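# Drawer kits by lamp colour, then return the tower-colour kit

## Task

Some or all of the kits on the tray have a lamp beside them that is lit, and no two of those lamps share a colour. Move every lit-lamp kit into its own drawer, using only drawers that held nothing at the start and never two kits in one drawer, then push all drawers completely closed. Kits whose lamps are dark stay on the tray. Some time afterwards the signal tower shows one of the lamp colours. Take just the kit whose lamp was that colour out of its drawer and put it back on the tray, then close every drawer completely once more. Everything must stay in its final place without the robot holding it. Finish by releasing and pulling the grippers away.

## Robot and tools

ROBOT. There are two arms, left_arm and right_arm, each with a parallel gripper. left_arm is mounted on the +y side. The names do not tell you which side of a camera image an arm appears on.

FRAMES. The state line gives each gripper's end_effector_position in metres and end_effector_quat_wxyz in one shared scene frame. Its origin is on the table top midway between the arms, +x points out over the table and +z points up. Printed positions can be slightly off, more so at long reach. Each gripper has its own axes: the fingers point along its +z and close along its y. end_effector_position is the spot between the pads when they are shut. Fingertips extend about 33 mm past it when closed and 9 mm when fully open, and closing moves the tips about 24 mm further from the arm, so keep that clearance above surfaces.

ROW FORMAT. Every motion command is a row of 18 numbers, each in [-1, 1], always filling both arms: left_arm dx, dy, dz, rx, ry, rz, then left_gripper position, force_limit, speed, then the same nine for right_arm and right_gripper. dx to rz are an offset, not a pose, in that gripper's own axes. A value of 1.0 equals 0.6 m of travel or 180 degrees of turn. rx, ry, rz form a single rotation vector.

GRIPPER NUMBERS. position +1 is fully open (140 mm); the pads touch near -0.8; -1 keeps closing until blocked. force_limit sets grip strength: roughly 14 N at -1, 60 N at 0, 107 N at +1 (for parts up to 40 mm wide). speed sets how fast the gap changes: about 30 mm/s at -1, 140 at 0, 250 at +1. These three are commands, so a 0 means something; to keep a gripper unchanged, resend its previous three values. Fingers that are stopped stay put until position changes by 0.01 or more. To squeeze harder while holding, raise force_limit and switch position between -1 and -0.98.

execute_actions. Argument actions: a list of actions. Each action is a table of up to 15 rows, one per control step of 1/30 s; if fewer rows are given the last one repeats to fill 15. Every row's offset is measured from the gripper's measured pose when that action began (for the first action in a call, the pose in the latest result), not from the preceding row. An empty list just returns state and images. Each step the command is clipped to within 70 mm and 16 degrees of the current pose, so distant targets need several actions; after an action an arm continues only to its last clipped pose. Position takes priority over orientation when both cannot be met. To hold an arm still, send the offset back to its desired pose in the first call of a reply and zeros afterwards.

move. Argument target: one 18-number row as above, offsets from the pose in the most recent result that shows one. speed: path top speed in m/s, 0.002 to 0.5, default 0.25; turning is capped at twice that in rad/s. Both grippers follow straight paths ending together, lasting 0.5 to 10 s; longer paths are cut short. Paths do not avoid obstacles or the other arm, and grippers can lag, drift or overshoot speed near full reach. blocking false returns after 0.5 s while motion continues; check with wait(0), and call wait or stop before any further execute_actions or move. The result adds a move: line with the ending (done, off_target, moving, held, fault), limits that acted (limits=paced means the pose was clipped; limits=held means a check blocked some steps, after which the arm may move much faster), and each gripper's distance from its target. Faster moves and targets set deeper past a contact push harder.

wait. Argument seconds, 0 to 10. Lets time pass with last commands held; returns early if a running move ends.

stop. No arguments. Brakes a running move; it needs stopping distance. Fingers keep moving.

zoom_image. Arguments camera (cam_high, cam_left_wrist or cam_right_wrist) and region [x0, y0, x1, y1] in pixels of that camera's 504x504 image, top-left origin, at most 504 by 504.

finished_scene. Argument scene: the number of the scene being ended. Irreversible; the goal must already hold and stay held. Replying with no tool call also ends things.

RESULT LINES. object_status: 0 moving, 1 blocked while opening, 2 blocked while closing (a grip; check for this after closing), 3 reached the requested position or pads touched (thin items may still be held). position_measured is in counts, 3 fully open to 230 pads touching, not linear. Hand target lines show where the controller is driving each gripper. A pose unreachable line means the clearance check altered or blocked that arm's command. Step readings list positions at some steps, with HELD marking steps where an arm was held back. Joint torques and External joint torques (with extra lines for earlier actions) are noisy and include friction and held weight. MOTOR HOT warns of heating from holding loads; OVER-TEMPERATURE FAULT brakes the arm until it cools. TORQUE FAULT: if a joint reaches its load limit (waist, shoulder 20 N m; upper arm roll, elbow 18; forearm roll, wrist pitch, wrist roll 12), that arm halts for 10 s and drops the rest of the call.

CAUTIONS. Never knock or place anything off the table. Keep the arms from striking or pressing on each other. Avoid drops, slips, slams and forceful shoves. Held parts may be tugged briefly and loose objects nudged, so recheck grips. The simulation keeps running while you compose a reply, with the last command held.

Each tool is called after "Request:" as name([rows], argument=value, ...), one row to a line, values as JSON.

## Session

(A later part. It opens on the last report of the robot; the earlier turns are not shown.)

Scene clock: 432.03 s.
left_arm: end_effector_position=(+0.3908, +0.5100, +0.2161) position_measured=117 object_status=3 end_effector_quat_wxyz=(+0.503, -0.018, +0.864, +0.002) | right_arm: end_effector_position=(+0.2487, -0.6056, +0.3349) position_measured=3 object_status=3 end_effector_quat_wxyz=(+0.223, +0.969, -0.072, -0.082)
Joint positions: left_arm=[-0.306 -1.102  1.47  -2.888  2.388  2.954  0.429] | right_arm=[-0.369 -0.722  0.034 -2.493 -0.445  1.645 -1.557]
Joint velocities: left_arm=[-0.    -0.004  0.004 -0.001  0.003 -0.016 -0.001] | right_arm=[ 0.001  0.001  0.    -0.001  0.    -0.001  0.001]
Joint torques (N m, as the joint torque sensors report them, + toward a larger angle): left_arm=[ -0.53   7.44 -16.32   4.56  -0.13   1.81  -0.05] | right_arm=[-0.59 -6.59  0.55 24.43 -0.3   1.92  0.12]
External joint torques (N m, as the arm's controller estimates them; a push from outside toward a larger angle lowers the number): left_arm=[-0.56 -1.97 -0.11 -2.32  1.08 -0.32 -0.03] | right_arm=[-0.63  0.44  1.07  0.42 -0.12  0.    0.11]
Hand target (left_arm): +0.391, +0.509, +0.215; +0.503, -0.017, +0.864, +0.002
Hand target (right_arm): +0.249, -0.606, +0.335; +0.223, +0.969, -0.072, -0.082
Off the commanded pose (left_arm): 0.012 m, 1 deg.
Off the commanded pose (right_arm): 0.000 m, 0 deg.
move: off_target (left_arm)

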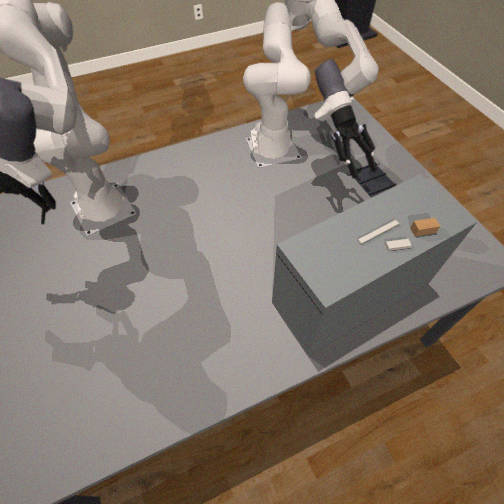

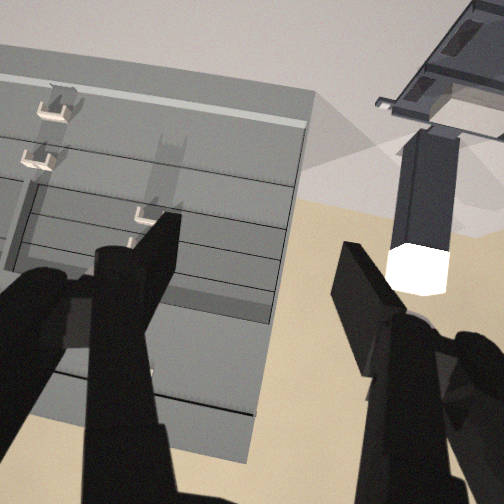

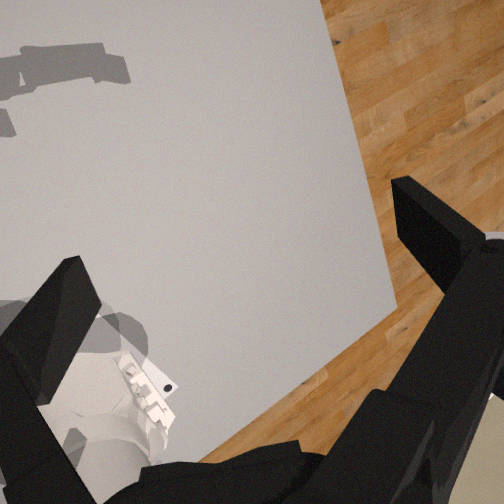

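Request:
execute_actions(actions=[])

Scene clock: 440.10 s.
left_arm: end_effector_position=(+0.3908, +0.5104, +0.2156) position_measured=117 object_status=3 end_effector_quat_wxyz=(+0.503, -0.018, +0.864, +0.003) | right_arm: end_effector_position=(+0.2487, -0.6056, +0.3349) position_measured=3 object_status=3 end_effector_quat_wxyz=(+0.223, +0.969, -0.072, -0.082)
Joint positions: left_arm=[-0.306 -1.102  1.47  -2.888  2.389  2.951  0.429] | right_arm=[-0.369 -0.722  0.034 -2.493 -0.445  1.645 -1.557]
Joint velocities: left_arm=[-0.003  0.    -0.001  0.    -0.001  0.    -0.001] | right_arm=[-0.    -0.001 -0.    -0.    -0.001  0.    -0.001]
Joint torques (N m, as the joint torque sensors report them, + toward a larger angle): left_arm=[ -0.79   6.88 -16.68   5.4   -0.1    1.77   0.03] | right_arm=[-0.57 -6.59  0.52 24.54 -0.27  1.9   0.13]
External joint torques (N m, as the arm's controller estimates them; a push from outside toward a larger angle lowers the number): left_arm=[-0.67 -2.58 -0.44 -1.37  1.11 -0.37  0.05] | right_arm=[-0.55  0.54  1.08  0.53 -0.08 -0.01  0.11]
Hand target (left_arm): +0.391, +0.509, +0.215; +0.503, -0.017, +0.864, +0.002
Hand target (right_arm): +0.249, -0.606, +0.335; +0.223, +0.969, -0.072, -0.082
Off the commanded pose (left_arm): 0.012 m, 1 deg.
Off the commanded pose (right_arm): 0.000 m, 0 deg.

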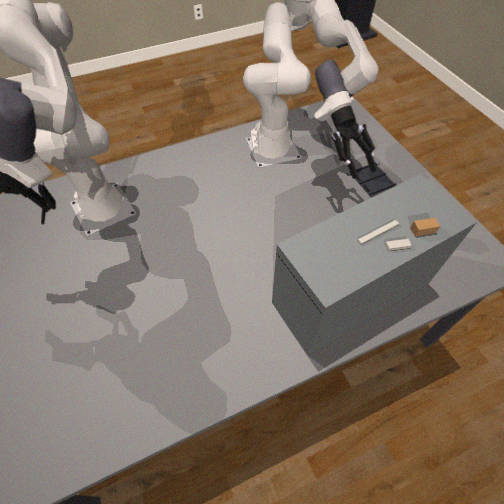

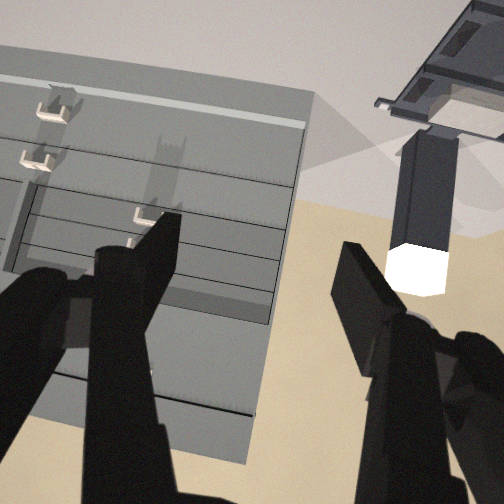

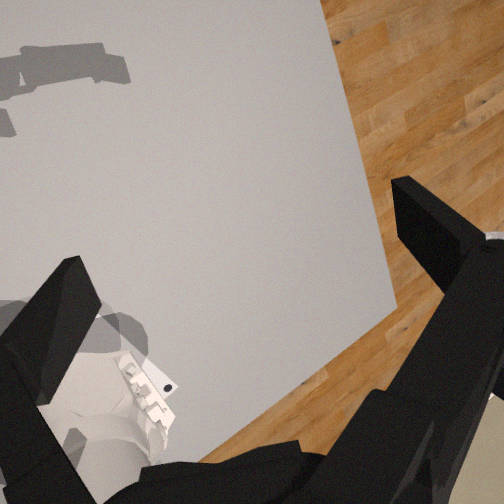

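Request:
move(target=[-0.094,-0.157,0.213,0,0.015,0,0.1,0,0,0,0,0,0,0,0,1,0,0], speed=0.15)

Scene clock: 443.53 s.
left_arm: end_effector_position=(+0.5361, +0.4163, +0.2148) position_measured=117 object_status=3 end_effector_quat_wxyz=(+0.492, -0.016, +0.870, +0.001) | right_arm: end_effector_position=(+0.2487, -0.6056, +0.3349) position_measured=3 object_status=3 end_effector_quat_wxyz=(+0.223, +0.969, -0.072, -0.082)
Joint positions: left_arm=[-1.05  -1.189  1.49  -2.656  2.389  2.466  0.185] | right_arm=[-0.369 -0.722  0.034 -2.493 -0.445  1.645 -1.557]
Joint velocities: left_arm=[-0.002 -0.008  0.001  0.001  0.    -0.018 -0.015] | right_arm=[-0.001 -0.001 -0.001 -0.    -0.001  0.001  0.001]
Joint torques (N m, as the joint torque sensors report them, + toward a larger angle): left_arm=[ -1.38  10.47 -22.34   8.62   0.12   1.33  -0.14] | right_arm=[-0.38 -6.63  0.66 24.47 -0.28  1.92  0.12]
External joint torques (N m, as the arm's controller estimates them; a push from outside toward a larger angle lowers the number): left_arm=[-1.39 -2.92  0.33  0.93  0.14 -0.38 -0.12] | right_arm=[-0.33  0.51  1.27  0.41 -0.09  0.01  0.1 ]
Hand target (left_arm): +0.537, +0.418, +0.214; +0.492, -0.022, +0.870, +0.000
Hand target (right_arm): +0.249, -0.606, +0.335; +0.223, +0.969, -0.072, -0.082
Off the commanded pose (left_arm): 0.013 m, 1 deg.
Off the commanded pose (right_arm): 0.000 m, 0 deg.
move: off_target (left_arm)

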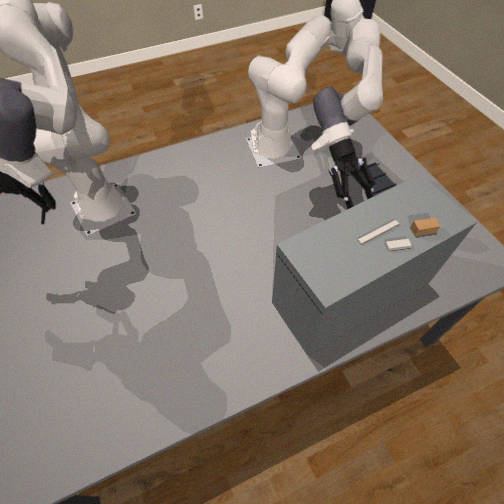

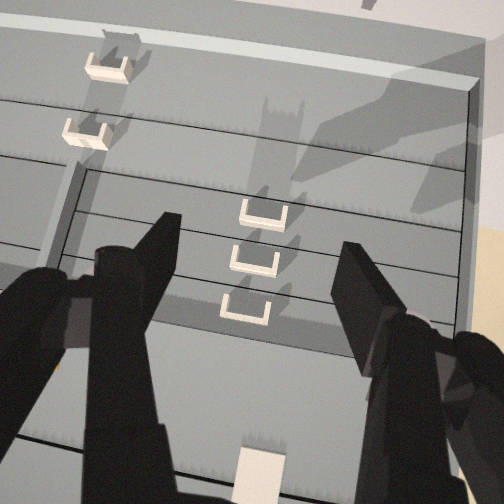

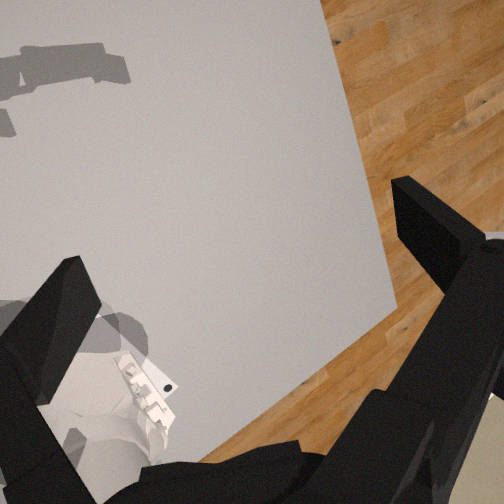

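Request:
move(target=[0,0,0.07,0,0.01,0,0.1,0,0,0,0,0,0,0,0,1,0,0], speed=0.08)

Scene clock: 446.30 s.
left_arm: end_effector_position=(+0.5713, +0.4146, +0.1943) position_measured=117 object_status=3 end_effector_quat_wxyz=(+0.479, -0.018, +0.877, -0.003) | right_arm: end_effector_position=(+0.2487, -0.6056, +0.3349) position_measured=3 object_status=3 end_effector_quat_wxyz=(+0.223, +0.969, -0.072, -0.082)
Joint positions: left_arm=[-1.197 -1.185  1.569 -2.539  2.389  2.458  0.182] | right_arm=[-0.369 -0.722  0.034 -2.493 -0.445  1.645 -1.557]
Joint velocities: left_arm=[-0.003  0.005  0.001  0.004  0.001 -0.    -0.   ] | right_arm=[-0.002 -0.001  0.001 -0.    -0.002  0.     0.001]
Joint torques (N m, as the joint torque sensors report them, + toward a larger angle): left_arm=[ -0.81  15.02 -24.19   7.08   0.66   1.56   0.15] | right_arm=[-0.61 -6.35  0.58 24.36 -0.25  1.91  0.12]
External joint torques (N m, as the arm's controller estimates them; a push from outside toward a larger angle lowers the number): left_arm=[-0.76 -0.94  0.49  0.02  0.64 -0.22  0.18] | right_arm=[-0.58  0.86  1.16  0.19 -0.06 -0.02  0.1 ]
Hand target (left_arm): +0.572, +0.416, +0.194; +0.479, -0.016, +0.877, +0.000
Hand target (right_arm): +0.249, -0.606, +0.335; +0.223, +0.969, -0.072, -0.082
Off the commanded pose (left_arm): 0.003 m, 0 deg.
Off the commanded pose (right_arm): 0.000 m, 0 deg.
move: done

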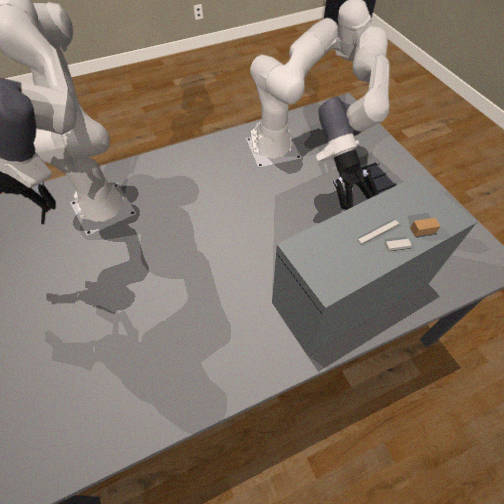

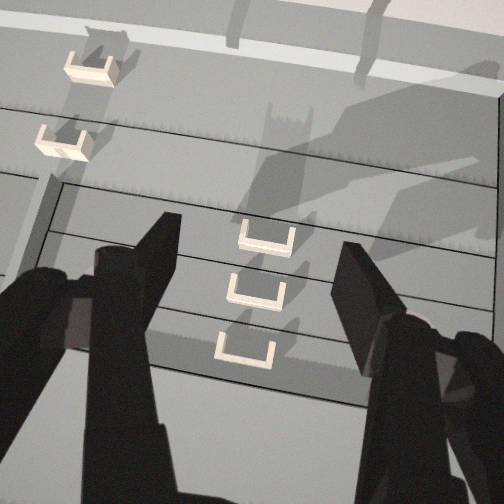

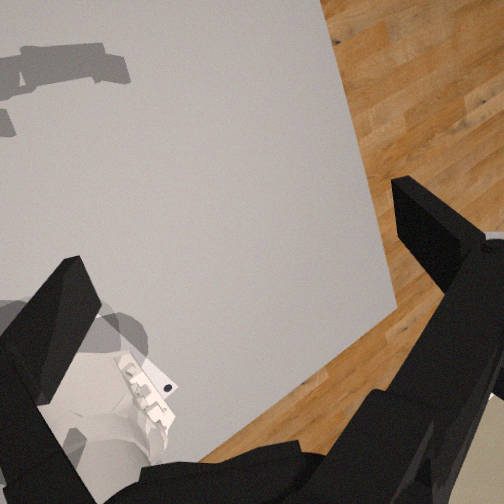

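Request:
move(target=[0,0.008,0.026,0,0,0,0.1,0,0,0,0,0,0,0,0,1,0,0], speed=0.03)

Scene clock: 448.70 s.
left_arm: end_effector_position=(+0.5832, +0.4203, +0.1852) position_measured=117 object_status=3 end_effector_quat_wxyz=(+0.478, -0.021, +0.878, -0.002) | right_arm: end_effector_position=(+0.2487, -0.6056, +0.3349) position_measured=3 object_status=3 end_effector_quat_wxyz=(+0.223, +0.969, -0.072, -0.082)
Joint positions: left_arm=[-1.235 -1.195  1.604 -2.498  2.407  2.46   0.182] | right_arm=[-0.369 -0.722  0.034 -2.493 -0.445  1.645 -1.557]
Joint velocities: left_arm=[-0.003 -0.     0.003  0.002  0.006  0.004  0.   ] | right_arm=[ 0.002 -0.    -0.     0.001 -0.    -0.001  0.001]
Joint torques (N m, as the joint torque sensors report them, + toward a larger angle): left_arm=[ -0.92  14.01 -25.85   8.11   1.05   2.25   0.13] | right_arm=[-0.57 -6.49  0.5  24.2  -0.28  1.91  0.13]
External joint torques (N m, as the arm's controller estimates them; a push from outside toward a larger angle lowers the number): left_arm=[-0.96 -3.15 -0.48  1.46  1.03  0.46  0.16] | right_arm=[-0.66  0.56  0.97  0.16 -0.1  -0.01  0.11]
Hand target (left_arm): +0.584, +0.419, +0.186; +0.479, -0.018, +0.877, -0.003
Hand target (right_arm): +0.249, -0.606, +0.335; +0.223, +0.969, -0.072, -0.082
Off the commanded pose (left_arm): 0.001 m, 0 deg.
Off the commanded pose (right_arm): 0.000 m, 0 deg.
move: done

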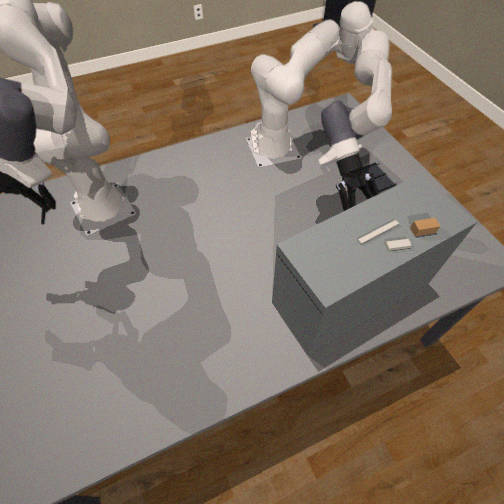

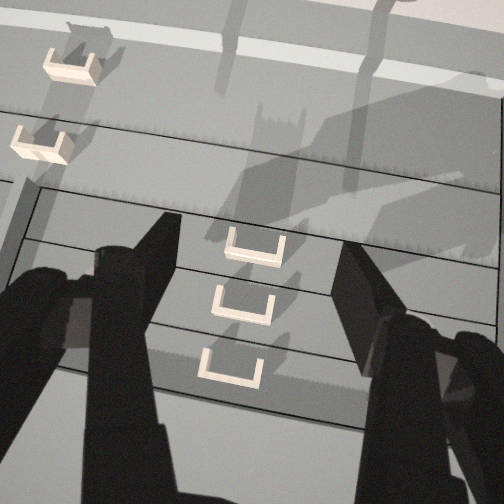

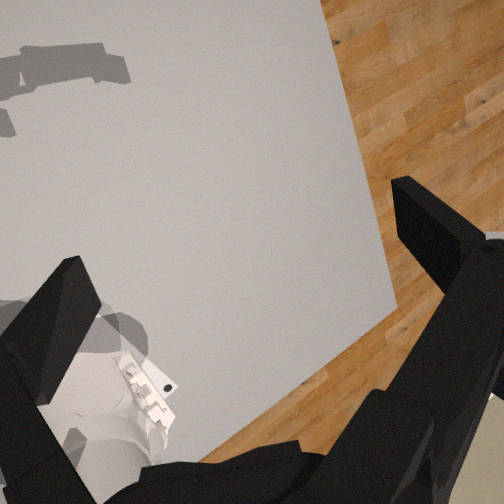

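Request:
move(target=[0,-0.003,0.012,0,0,0,0.1,0,0,0,0,0,0,0,0,1,0,0], speed=0.02)

Request:
move(target=[0,0,0,0,0,0,-1,0,0,0,0,0,0,0,0,1,0,0])

Scene clock: 453.70 s.
left_arm: end_effector_position=(+0.5880, +0.4172, +0.1819) position_measured=117 object_status=3 end_effector_quat_wxyz=(+0.477, -0.019, +0.879, -0.003) | right_arm: end_effector_position=(+0.2487, -0.6056, +0.3349) position_measured=3 object_status=3 end_effector_quat_wxyz=(+0.223, +0.969, -0.072, -0.082)
Joint positions: left_arm=[-1.258 -1.2    1.615 -2.483  2.413  2.458  0.181] | right_arm=[-0.369 -0.722  0.034 -2.493 -0.445  1.645 -1.557]
Joint velocities: left_arm=[-0.002 -0.003  0.002  0.003  0.003 -0.004 -0.003] | right_arm=[-0.     0.    -0.001  0.001 -0.     0.    -0.001]
Joint torques (N m, as the joint torque sensors report them, + toward a larger angle): left_arm=[ -1.31  14.38 -25.7    7.93   1.02   1.38  -0.24] | right_arm=[-0.36 -6.46  0.71 24.42 -0.28  1.92  0.14]
External joint torques (N m, as the arm's controller estimates them; a push from outside toward a larger angle lowers the number): left_arm=[-1.43 -3.19 -0.06  1.29  0.99 -0.39 -0.21] | right_arm=[-0.34  0.66  1.29  0.31 -0.09 -0.01  0.12]
Hand target (left_arm): +0.589, +0.418, +0.182; +0.478, -0.021, +0.878, -0.002
Hand target (right_arm): +0.249, -0.606, +0.335; +0.223, +0.969, -0.072, -0.082
Off the commanded pose (left_arm): 0.002 m, 0 deg.
Off the commanded pose (right_arm): 0.000 m, 0 deg.
move: done

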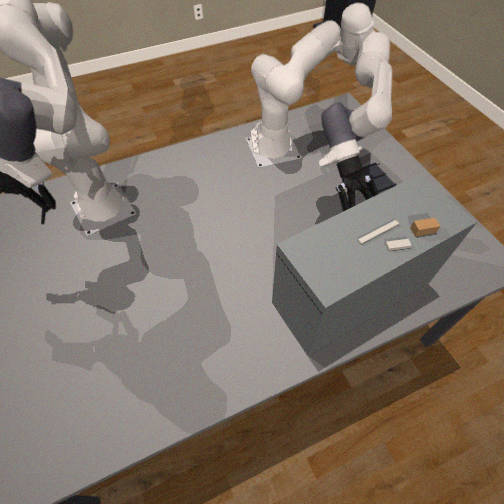

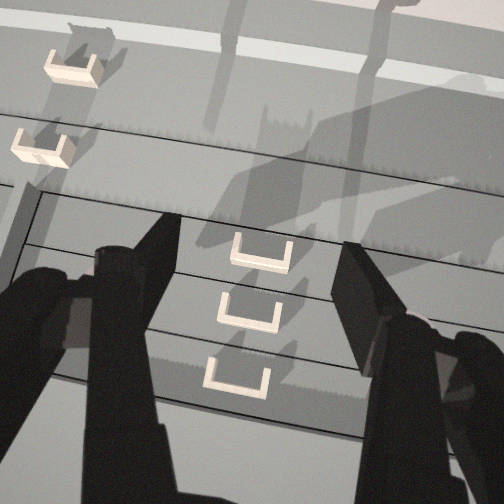

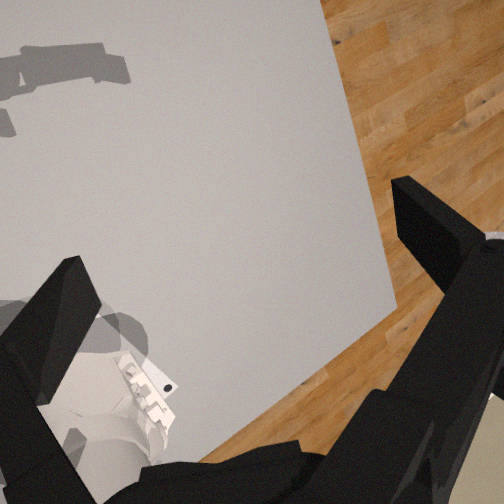

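Scene clock: 454.27 s.
left_arm: end_effector_position=(+0.5882, +0.4192, +0.1820) position_measured=197 object_status=2 end_effector_quat_wxyz=(+0.477, -0.020, +0.879, -0.002) | right_arm: end_effector_position=(+0.2487, -0.6056, +0.3349) position_measured=3 object_status=3 end_effector_quat_wxyz=(+0.223, +0.969, -0.072, -0.082)
Joint positions: left_arm=[-1.257 -1.199  1.615 -2.482  2.413  2.456  0.181] | right_arm=[-0.369 -0.722  0.034 -2.493 -0.445  1.645 -1.557]
Joint velocities: left_arm=[-0.    -0.001  0.    -0.001 -0.001  0.001  0.001] | right_arm=[ 0.     0.    -0.001  0.002 -0.     0.001 -0.002]
Joint torques (N m, as the joint torque sensors report them, + toward a larger angle): left_arm=[ -0.83  15.99 -26.41   5.88  -0.09   2.03   0.1 ] | right_arm=[-0.47 -6.56  0.43 24.35 -0.3   1.93  0.1 ]
External joint torques (N m, as the arm's controller estimates them; a push from outside toward a larger angle lowers the number): left_arm=[-0.77 -1.6  -0.69 -0.64 -0.13  0.24  0.12] | right_arm=[-0.46  0.57  0.99  0.23 -0.11  0.    0.08]
Hand target (left_arm): +0.588, +0.417, +0.182; +0.477, -0.019, +0.879, -0.003
Hand target (right_arm): +0.249, -0.606, +0.335; +0.223, +0.969, -0.072, -0.082
Off the commanded pose (left_arm): 0.002 m, 0 deg.
Off the commanded pose (right_arm): 0.000 m, 0 deg.
move: done

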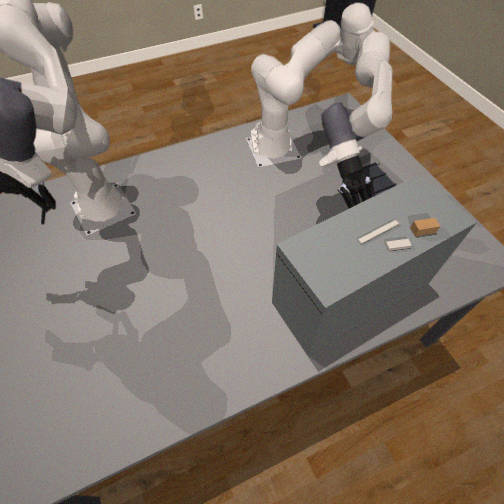

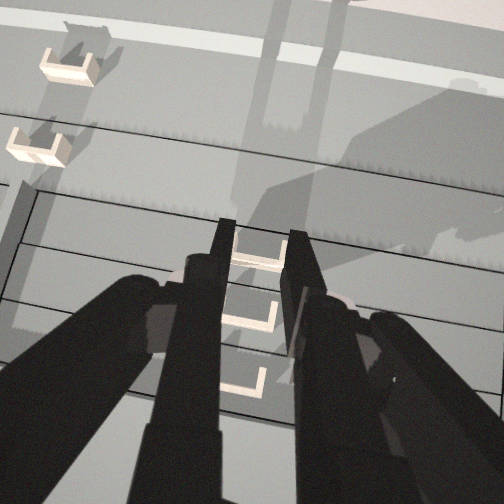

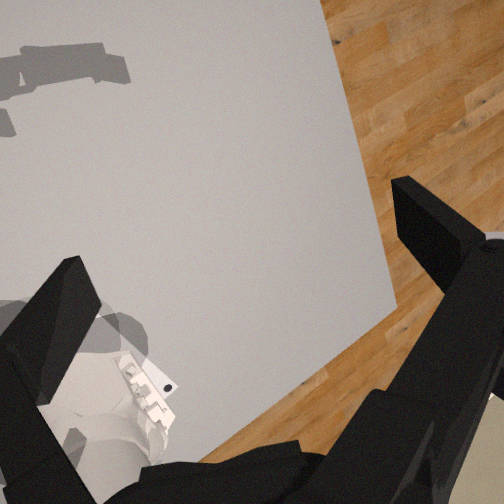

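Request:
move(target=[0.102,-0.015,-0.157,0,0.04,0,-1,0,0,0,0,0,0,0,0,1,0,0], speed=0.05)

Scene clock: 461.00 s.
left_arm: end_effector_position=(+0.4762, +0.4062, +0.1819) position_measured=197 object_status=2 end_effector_quat_wxyz=(+0.420, -0.018, +0.907, -0.004) | right_arm: end_effector_position=(+0.2487, -0.6056, +0.3349) position_measured=3 object_status=3 end_effector_quat_wxyz=(+0.223, +0.969, -0.072, -0.082)
Joint positions: left_arm=[-0.909 -1.076  1.414 -2.772  2.156  2.516  0.267] | right_arm=[-0.369 -0.722  0.034 -2.493 -0.445  1.645 -1.557]
Joint velocities: left_arm=[ 0.008  0.01  -0.006 -0.    -0.014  0.013  0.019] | right_arm=[ 0.    -0.    -0.001 -0.001 -0.    -0.    -0.001]
Joint torques (N m, as the joint torque sensors report them, + toward a larger angle): left_arm=[  2.58  10.59 -21.12   8.42  -1.28   2.14   0.12] | right_arm=[-0.53 -6.29  0.53 24.39 -0.29  1.91  0.12]
External joint torques (N m, as the arm's controller estimates them; a push from outside toward a larger angle lowers the number): left_arm=[ 2.56  0.64 -1.87 -1.44 -1.27 -0.01  0.14] | right_arm=[-0.5   0.81  1.12  0.36 -0.1   0.    0.1 ]
Hand target (left_arm): +0.475, +0.408, +0.181; +0.419, -0.018, +0.908, -0.002
Hand target (right_arm): +0.249, -0.606, +0.335; +0.223, +0.969, -0.072, -0.082
Off the commanded pose (left_arm): 0.000 m, 0 deg.
Off the commanded pose (right_arm): 0.000 m, 0 deg.
move: done

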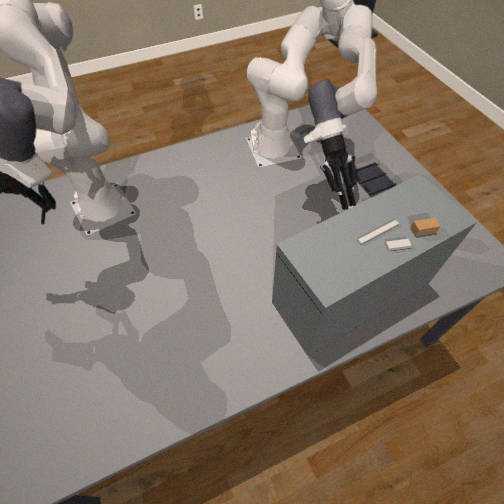

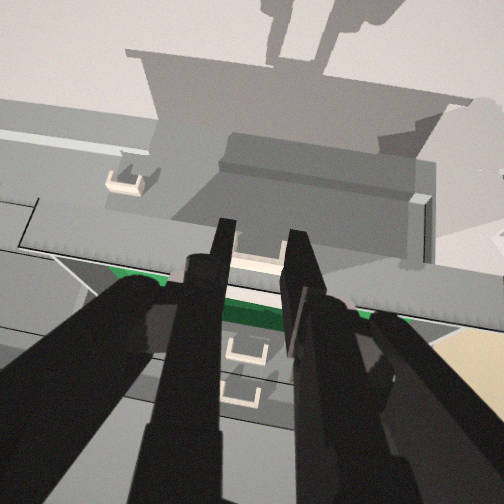

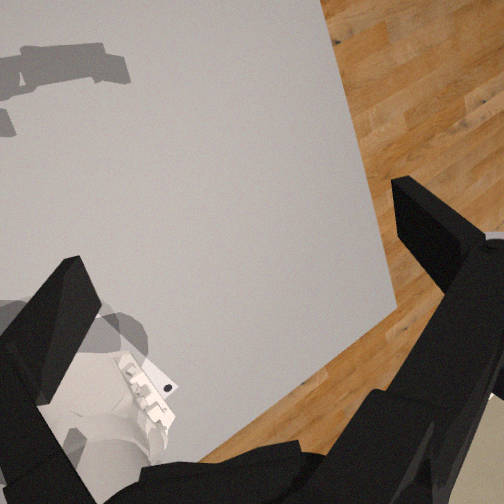

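Request:
move(target=[0,0,0,0,0,0,0.25,0,0,0,0,0,0,0,0,1,0,0])

Request:
move(target=[-0.07,0,-0.12,0,0.1,0,0.25,0,0,0,0,0,0,0,0,1,0,0], speed=0.12)

Scene clock: 463.23 s.
left_arm: end_effector_position=(+0.4758, +0.4054, +0.1818) position_measured=98 object_status=3 end_effector_quat_wxyz=(+0.420, -0.016, +0.907, -0.004) | right_arm: end_effector_position=(+0.2487, -0.6056, +0.3349) position_measured=3 object_status=3 end_effector_quat_wxyz=(+0.223, +0.969, -0.072, -0.082)
Joint positions: left_arm=[-0.908 -1.075  1.413 -2.773  2.154  2.518  0.271] | right_arm=[-0.369 -0.722  0.034 -2.493 -0.445  1.645 -1.557]
Joint velocities: left_arm=[-0.001  0.    -0.    -0.001 -0.001  0.001 -0.001] | right_arm=[-0.001 -0.001 -0.     0.002 -0.001  0.     0.001]
Joint torques (N m, as the joint torque sensors report them, + toward a larger angle): left_arm=[  0.09   8.16 -20.03   9.67   0.16   1.92  -0.02] | right_arm=[-0.5  -6.56  0.17 24.48 -0.28  1.92  0.12]
External joint torques (N m, as the arm's controller estimates them; a push from outside toward a larger angle lowers the number): left_arm=[ 0.09 -1.84 -0.8  -0.11  0.18 -0.24  0.  ] | right_arm=[-0.47  0.63  0.75  0.34 -0.09 -0.01  0.1 ]
Hand target (left_arm): +0.476, +0.406, +0.182; +0.420, -0.018, +0.907, -0.004
Hand target (right_arm): +0.249, -0.606, +0.335; +0.223, +0.969, -0.072, -0.082
Off the commanded pose (left_arm): 0.001 m, 0 deg.
Off the commanded pose (right_arm): 0.000 m, 0 deg.
move: done

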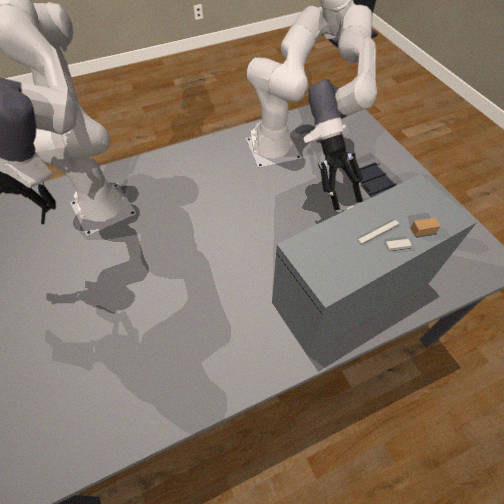

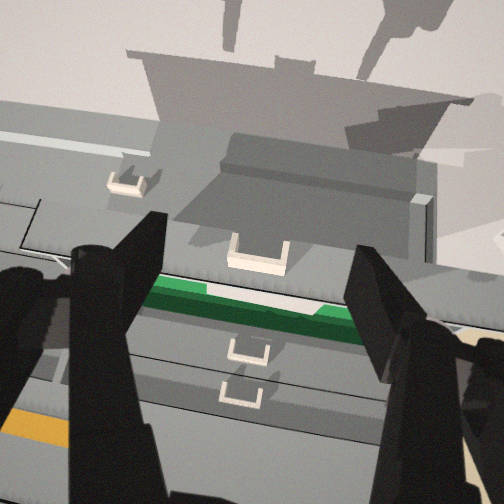

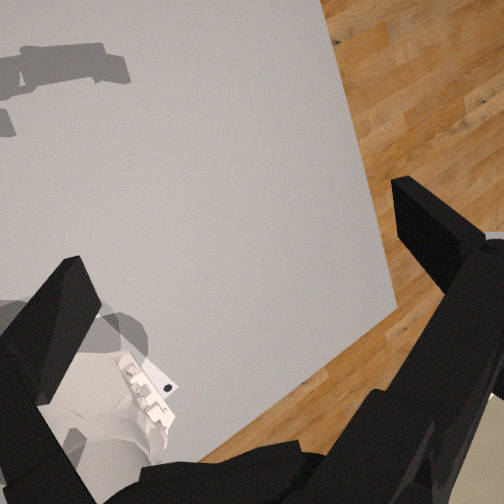

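Scene clock: 465.37 s.
left_arm: end_effector_position=(+0.4475, +0.4062, +0.2609) position_measured=98 object_status=3 end_effector_quat_wxyz=(+0.272, -0.020, +0.962, -0.007) | right_arm: end_effector_position=(+0.2487, -0.6056, +0.3349) position_measured=3 object_status=3 end_effector_quat_wxyz=(+0.223, +0.969, -0.072, -0.082)
Joint positions: left_arm=[-0.846 -1.047  1.011 -2.646  1.208  2.245  0.816] | right_arm=[-0.369 -0.722  0.034 -2.493 -0.445  1.645 -1.557]
Joint velocities: left_arm=[-0.003 -0.001  0.     0.002 -0.    -0.009  0.027] | right_arm=[-0.001  0.001 -0.     0.     0.001  0.     0.001]
Joint torques (N m, as the joint torque sensors report them, + toward a larger angle): left_arm=[ -1.45   4.84 -19.67  18.19  -0.35   2.65   0.27] | right_arm=[-0.35 -6.51  0.44 24.16 -0.32  1.92  0.13]
External joint torques (N m, as the arm's controller estimates them; a push from outside toward a larger angle lowers the number): left_arm=[-1.48 -2.59 -0.97  0.98 -1.19 -0.4   0.29] | right_arm=[-0.32  0.54  1.03  0.1  -0.13 -0.01  0.11]
Hand target (left_arm): +0.447, +0.406, +0.261; +0.271, -0.015, +0.962, -0.007
Hand target (right_arm): +0.249, -0.606, +0.335; +0.223, +0.969, -0.072, -0.082
Off the commanded pose (left_arm): 0.001 m, 1 deg.
Off the commanded pose (right_arm): 0.000 m, 0 deg.
move: done

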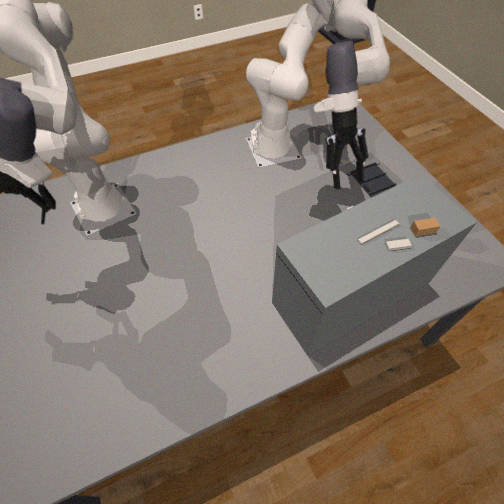

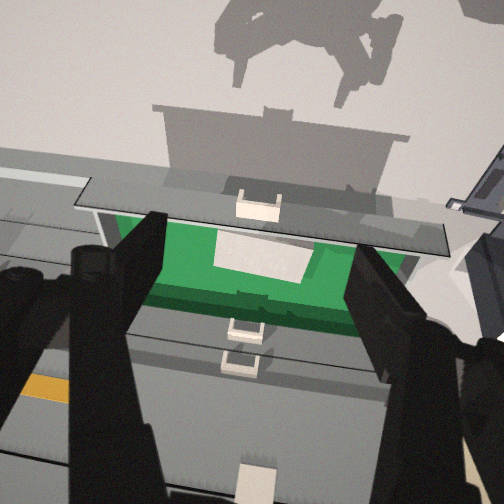

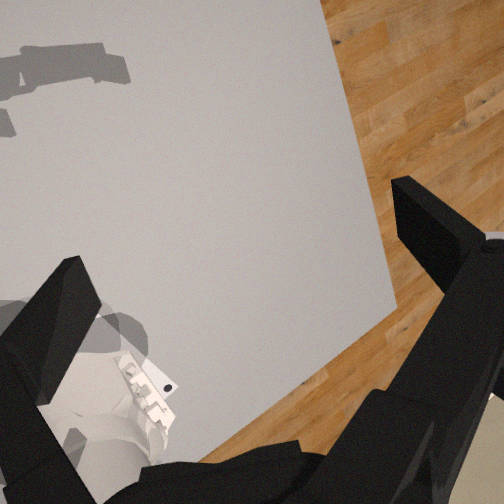

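Request:
move(target=[-0.097,0.004,0.091,0,0.042,0,0.25,0,0,0,0,0,0,0,0,1,0,0], speed=0.1)

Scene clock: 468.70 s.
left_arm: end_effector_position=(+0.5265, +0.4075, +0.2466) position_measured=98 object_status=3 end_effector_quat_wxyz=(+0.213, -0.021, +0.977, -0.010) | right_arm: end_effector_position=(+0.2487, -0.6056, +0.3349) position_measured=3 object_status=3 end_effector_quat_wxyz=(+0.223, +0.969, -0.072, -0.082)
Joint positions: left_arm=[-1.194 -0.867  1.25  -2.327  1.103  2.208  0.884] | right_arm=[-0.369 -0.722  0.034 -2.493 -0.445  1.645 -1.557]
Joint velocities: left_arm=[-0.008 -0.     0.003  0.005 -0.    -0.02   0.025] | right_arm=[0.002 0.001 0.    0.002 0.001 0.    0.   ]
Joint torques (N m, as the joint torque sensors report them, + toward a larger angle): left_arm=[ -1.29   9.54 -22.36  18.31  -0.33   2.57   0.26] | right_arm=[-0.39 -6.18  0.46 24.21 -0.29  1.89  0.1 ]
External joint torques (N m, as the arm's controller estimates them; a push from outside toward a larger angle lowers the number): left_arm=[-1.34 -1.76 -0.5   1.   -1.19 -0.48  0.27] | right_arm=[-0.43  0.9   0.97  0.16 -0.11 -0.04  0.08]
Hand target (left_arm): +0.526, +0.408, +0.246; +0.210, -0.018, +0.978, -0.009
Hand target (right_arm): +0.249, -0.606, +0.335; +0.223, +0.969, -0.072, -0.082
Off the commanded pose (left_arm): 0.004 m, 1 deg.
Off the commanded pose (right_arm): 0.000 m, 0 deg.
move: off_target (left_arm)

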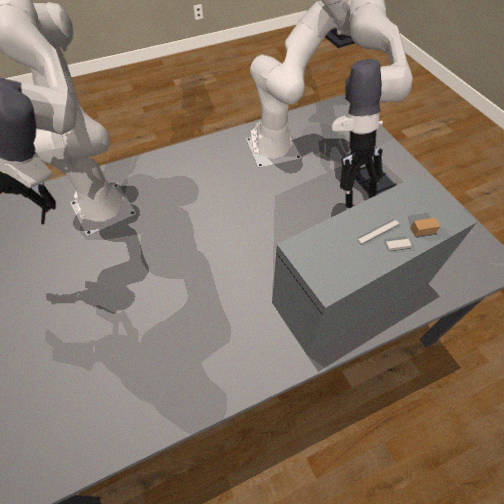

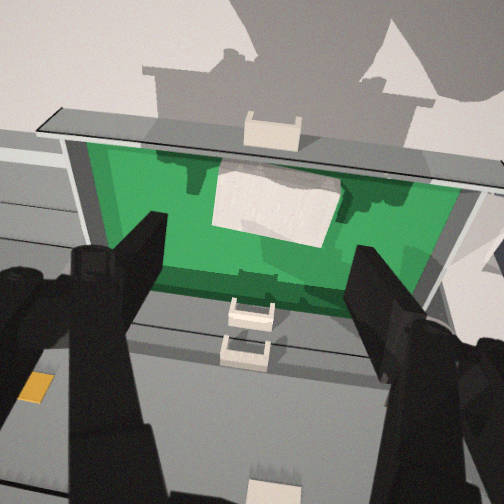

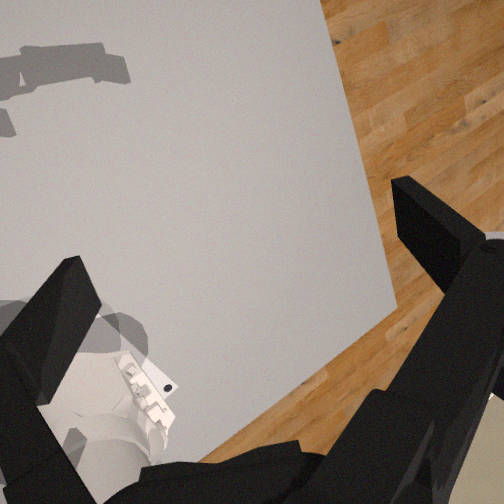

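Request:
move(target=[0.02,0.005,0.073,0,0,0,0.25,0,0,0,0,0,0,0,0,1,0,0], speed=0.04)

Scene clock: 471.23 s.
left_arm: end_effector_position=(+0.5331, +0.4105, +0.2022) position_measured=98 object_status=3 end_effector_quat_wxyz=(+0.211, -0.019, +0.977, -0.009) | right_arm: end_effector_position=(+0.2487, -0.6056, +0.3349) position_measured=3 object_status=3 end_effector_quat_wxyz=(+0.223, +0.969, -0.072, -0.082)
Joint positions: left_arm=[-1.249 -0.844  1.376 -2.347  1.179  2.299  0.852] | right_arm=[-0.369 -0.722  0.034 -2.493 -0.445  1.645 -1.557]
Joint velocities: left_arm=[-0.001  0.006  0.002 -0.     0.006  0.019 -0.017] | right_arm=[-0.001 -0.001 -0.     0.     0.001 -0.001  0.002]
Joint torques (N m, as the joint torque sensors report them, + toward a larger angle): left_arm=[ -1.3   11.95 -22.08  15.08   1.84   3.36   0.09] | right_arm=[-0.45 -6.3   0.42 24.31 -0.29  1.93  0.11]
External joint torques (N m, as the arm's controller estimates them; a push from outside toward a larger angle lowers the number): left_arm=[-1.26 -0.88 -0.13 -1.39  1.1   0.34  0.1 ] | right_arm=[-0.42  0.92  1.01  0.19 -0.1   0.01  0.09]
Hand target (left_arm): +0.534, +0.409, +0.202; +0.213, -0.020, +0.977, -0.009
Hand target (right_arm): +0.249, -0.606, +0.335; +0.223, +0.969, -0.072, -0.082
Off the commanded pose (left_arm): 0.001 m, 0 deg.
Off the commanded pose (right_arm): 0.000 m, 0 deg.
move: done

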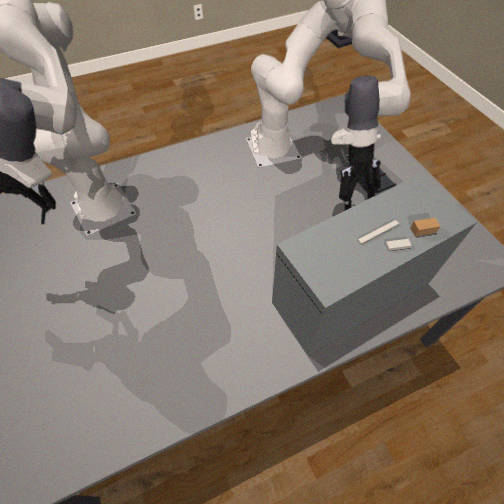

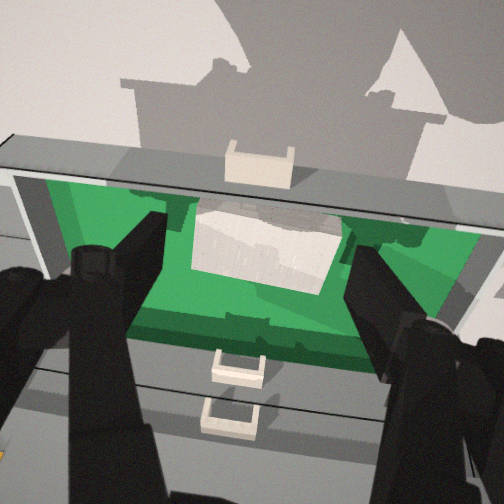

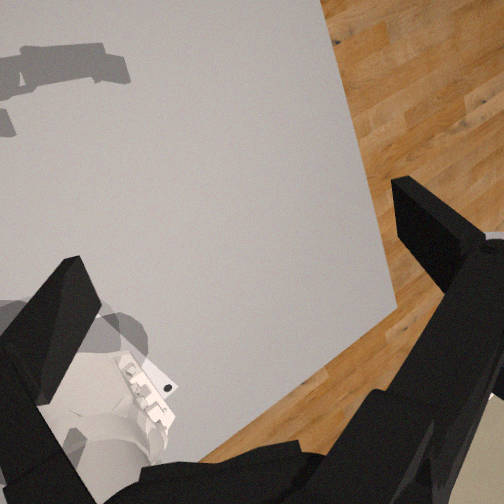

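Request:
move(target=[0,0.002,0.029,0,0,0,0.25,0,0,0,0,0,0,0,0,1,0,0], speed=0.025)

Scene clock: 473.30 s.
left_arm: end_effector_position=(+0.5380, +0.4109, +0.1853) position_measured=98 object_status=3 end_effector_quat_wxyz=(+0.208, -0.018, +0.978, -0.010) | right_arm: end_effector_position=(+0.2487, -0.6056, +0.3349) position_measured=3 object_status=3 end_effector_quat_wxyz=(+0.223, +0.969, -0.072, -0.082)
Joint positions: left_arm=[-1.29  -0.836  1.435 -2.338  1.203  2.327  0.843] | right_arm=[-0.369 -0.722  0.034 -2.493 -0.445  1.645 -1.557]
Joint velocities: left_arm=[-0.003  0.003  0.003  0.002  0.003  0.012 -0.003] | right_arm=[ 0.     0.     0.001 -0.    -0.001 -0.    -0.   ]
Joint torques (N m, as the joint torque sensors report them, + toward a larger angle): left_arm=[ -0.52  13.96 -21.86  16.58   1.76   3.4   -0.07] | right_arm=[-0.39 -6.47  0.18 24.31 -0.28  1.92  0.14]
External joint torques (N m, as the arm's controller estimates them; a push from outside toward a larger angle lowers the number): left_arm=[-0.54  0.03  0.21  0.43  1.05  0.38 -0.06] | right_arm=[-0.41  0.58  0.71  0.29 -0.09  0.    0.12]
Hand target (left_arm): +0.540, +0.411, +0.186; +0.211, -0.019, +0.977, -0.009
Hand target (right_arm): +0.249, -0.606, +0.335; +0.223, +0.969, -0.072, -0.082
Off the commanded pose (left_arm): 0.003 m, 0 deg.
Off the commanded pose (right_arm): 0.000 m, 0 deg.
move: done

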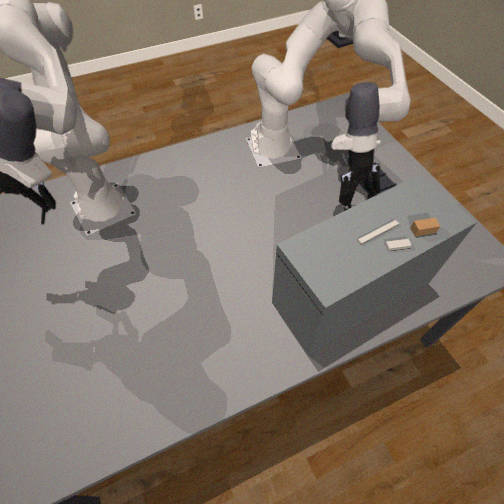

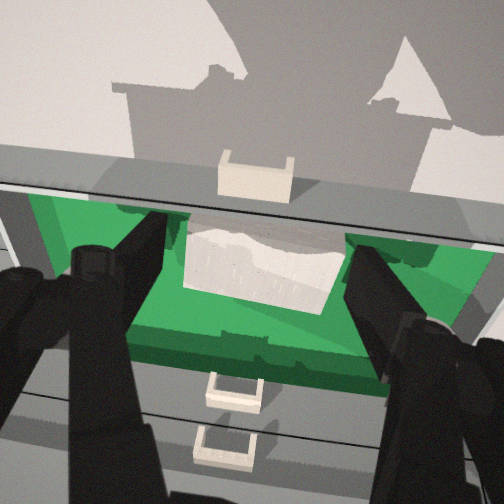

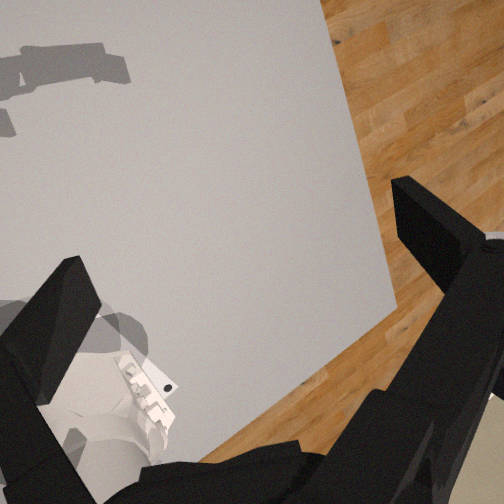

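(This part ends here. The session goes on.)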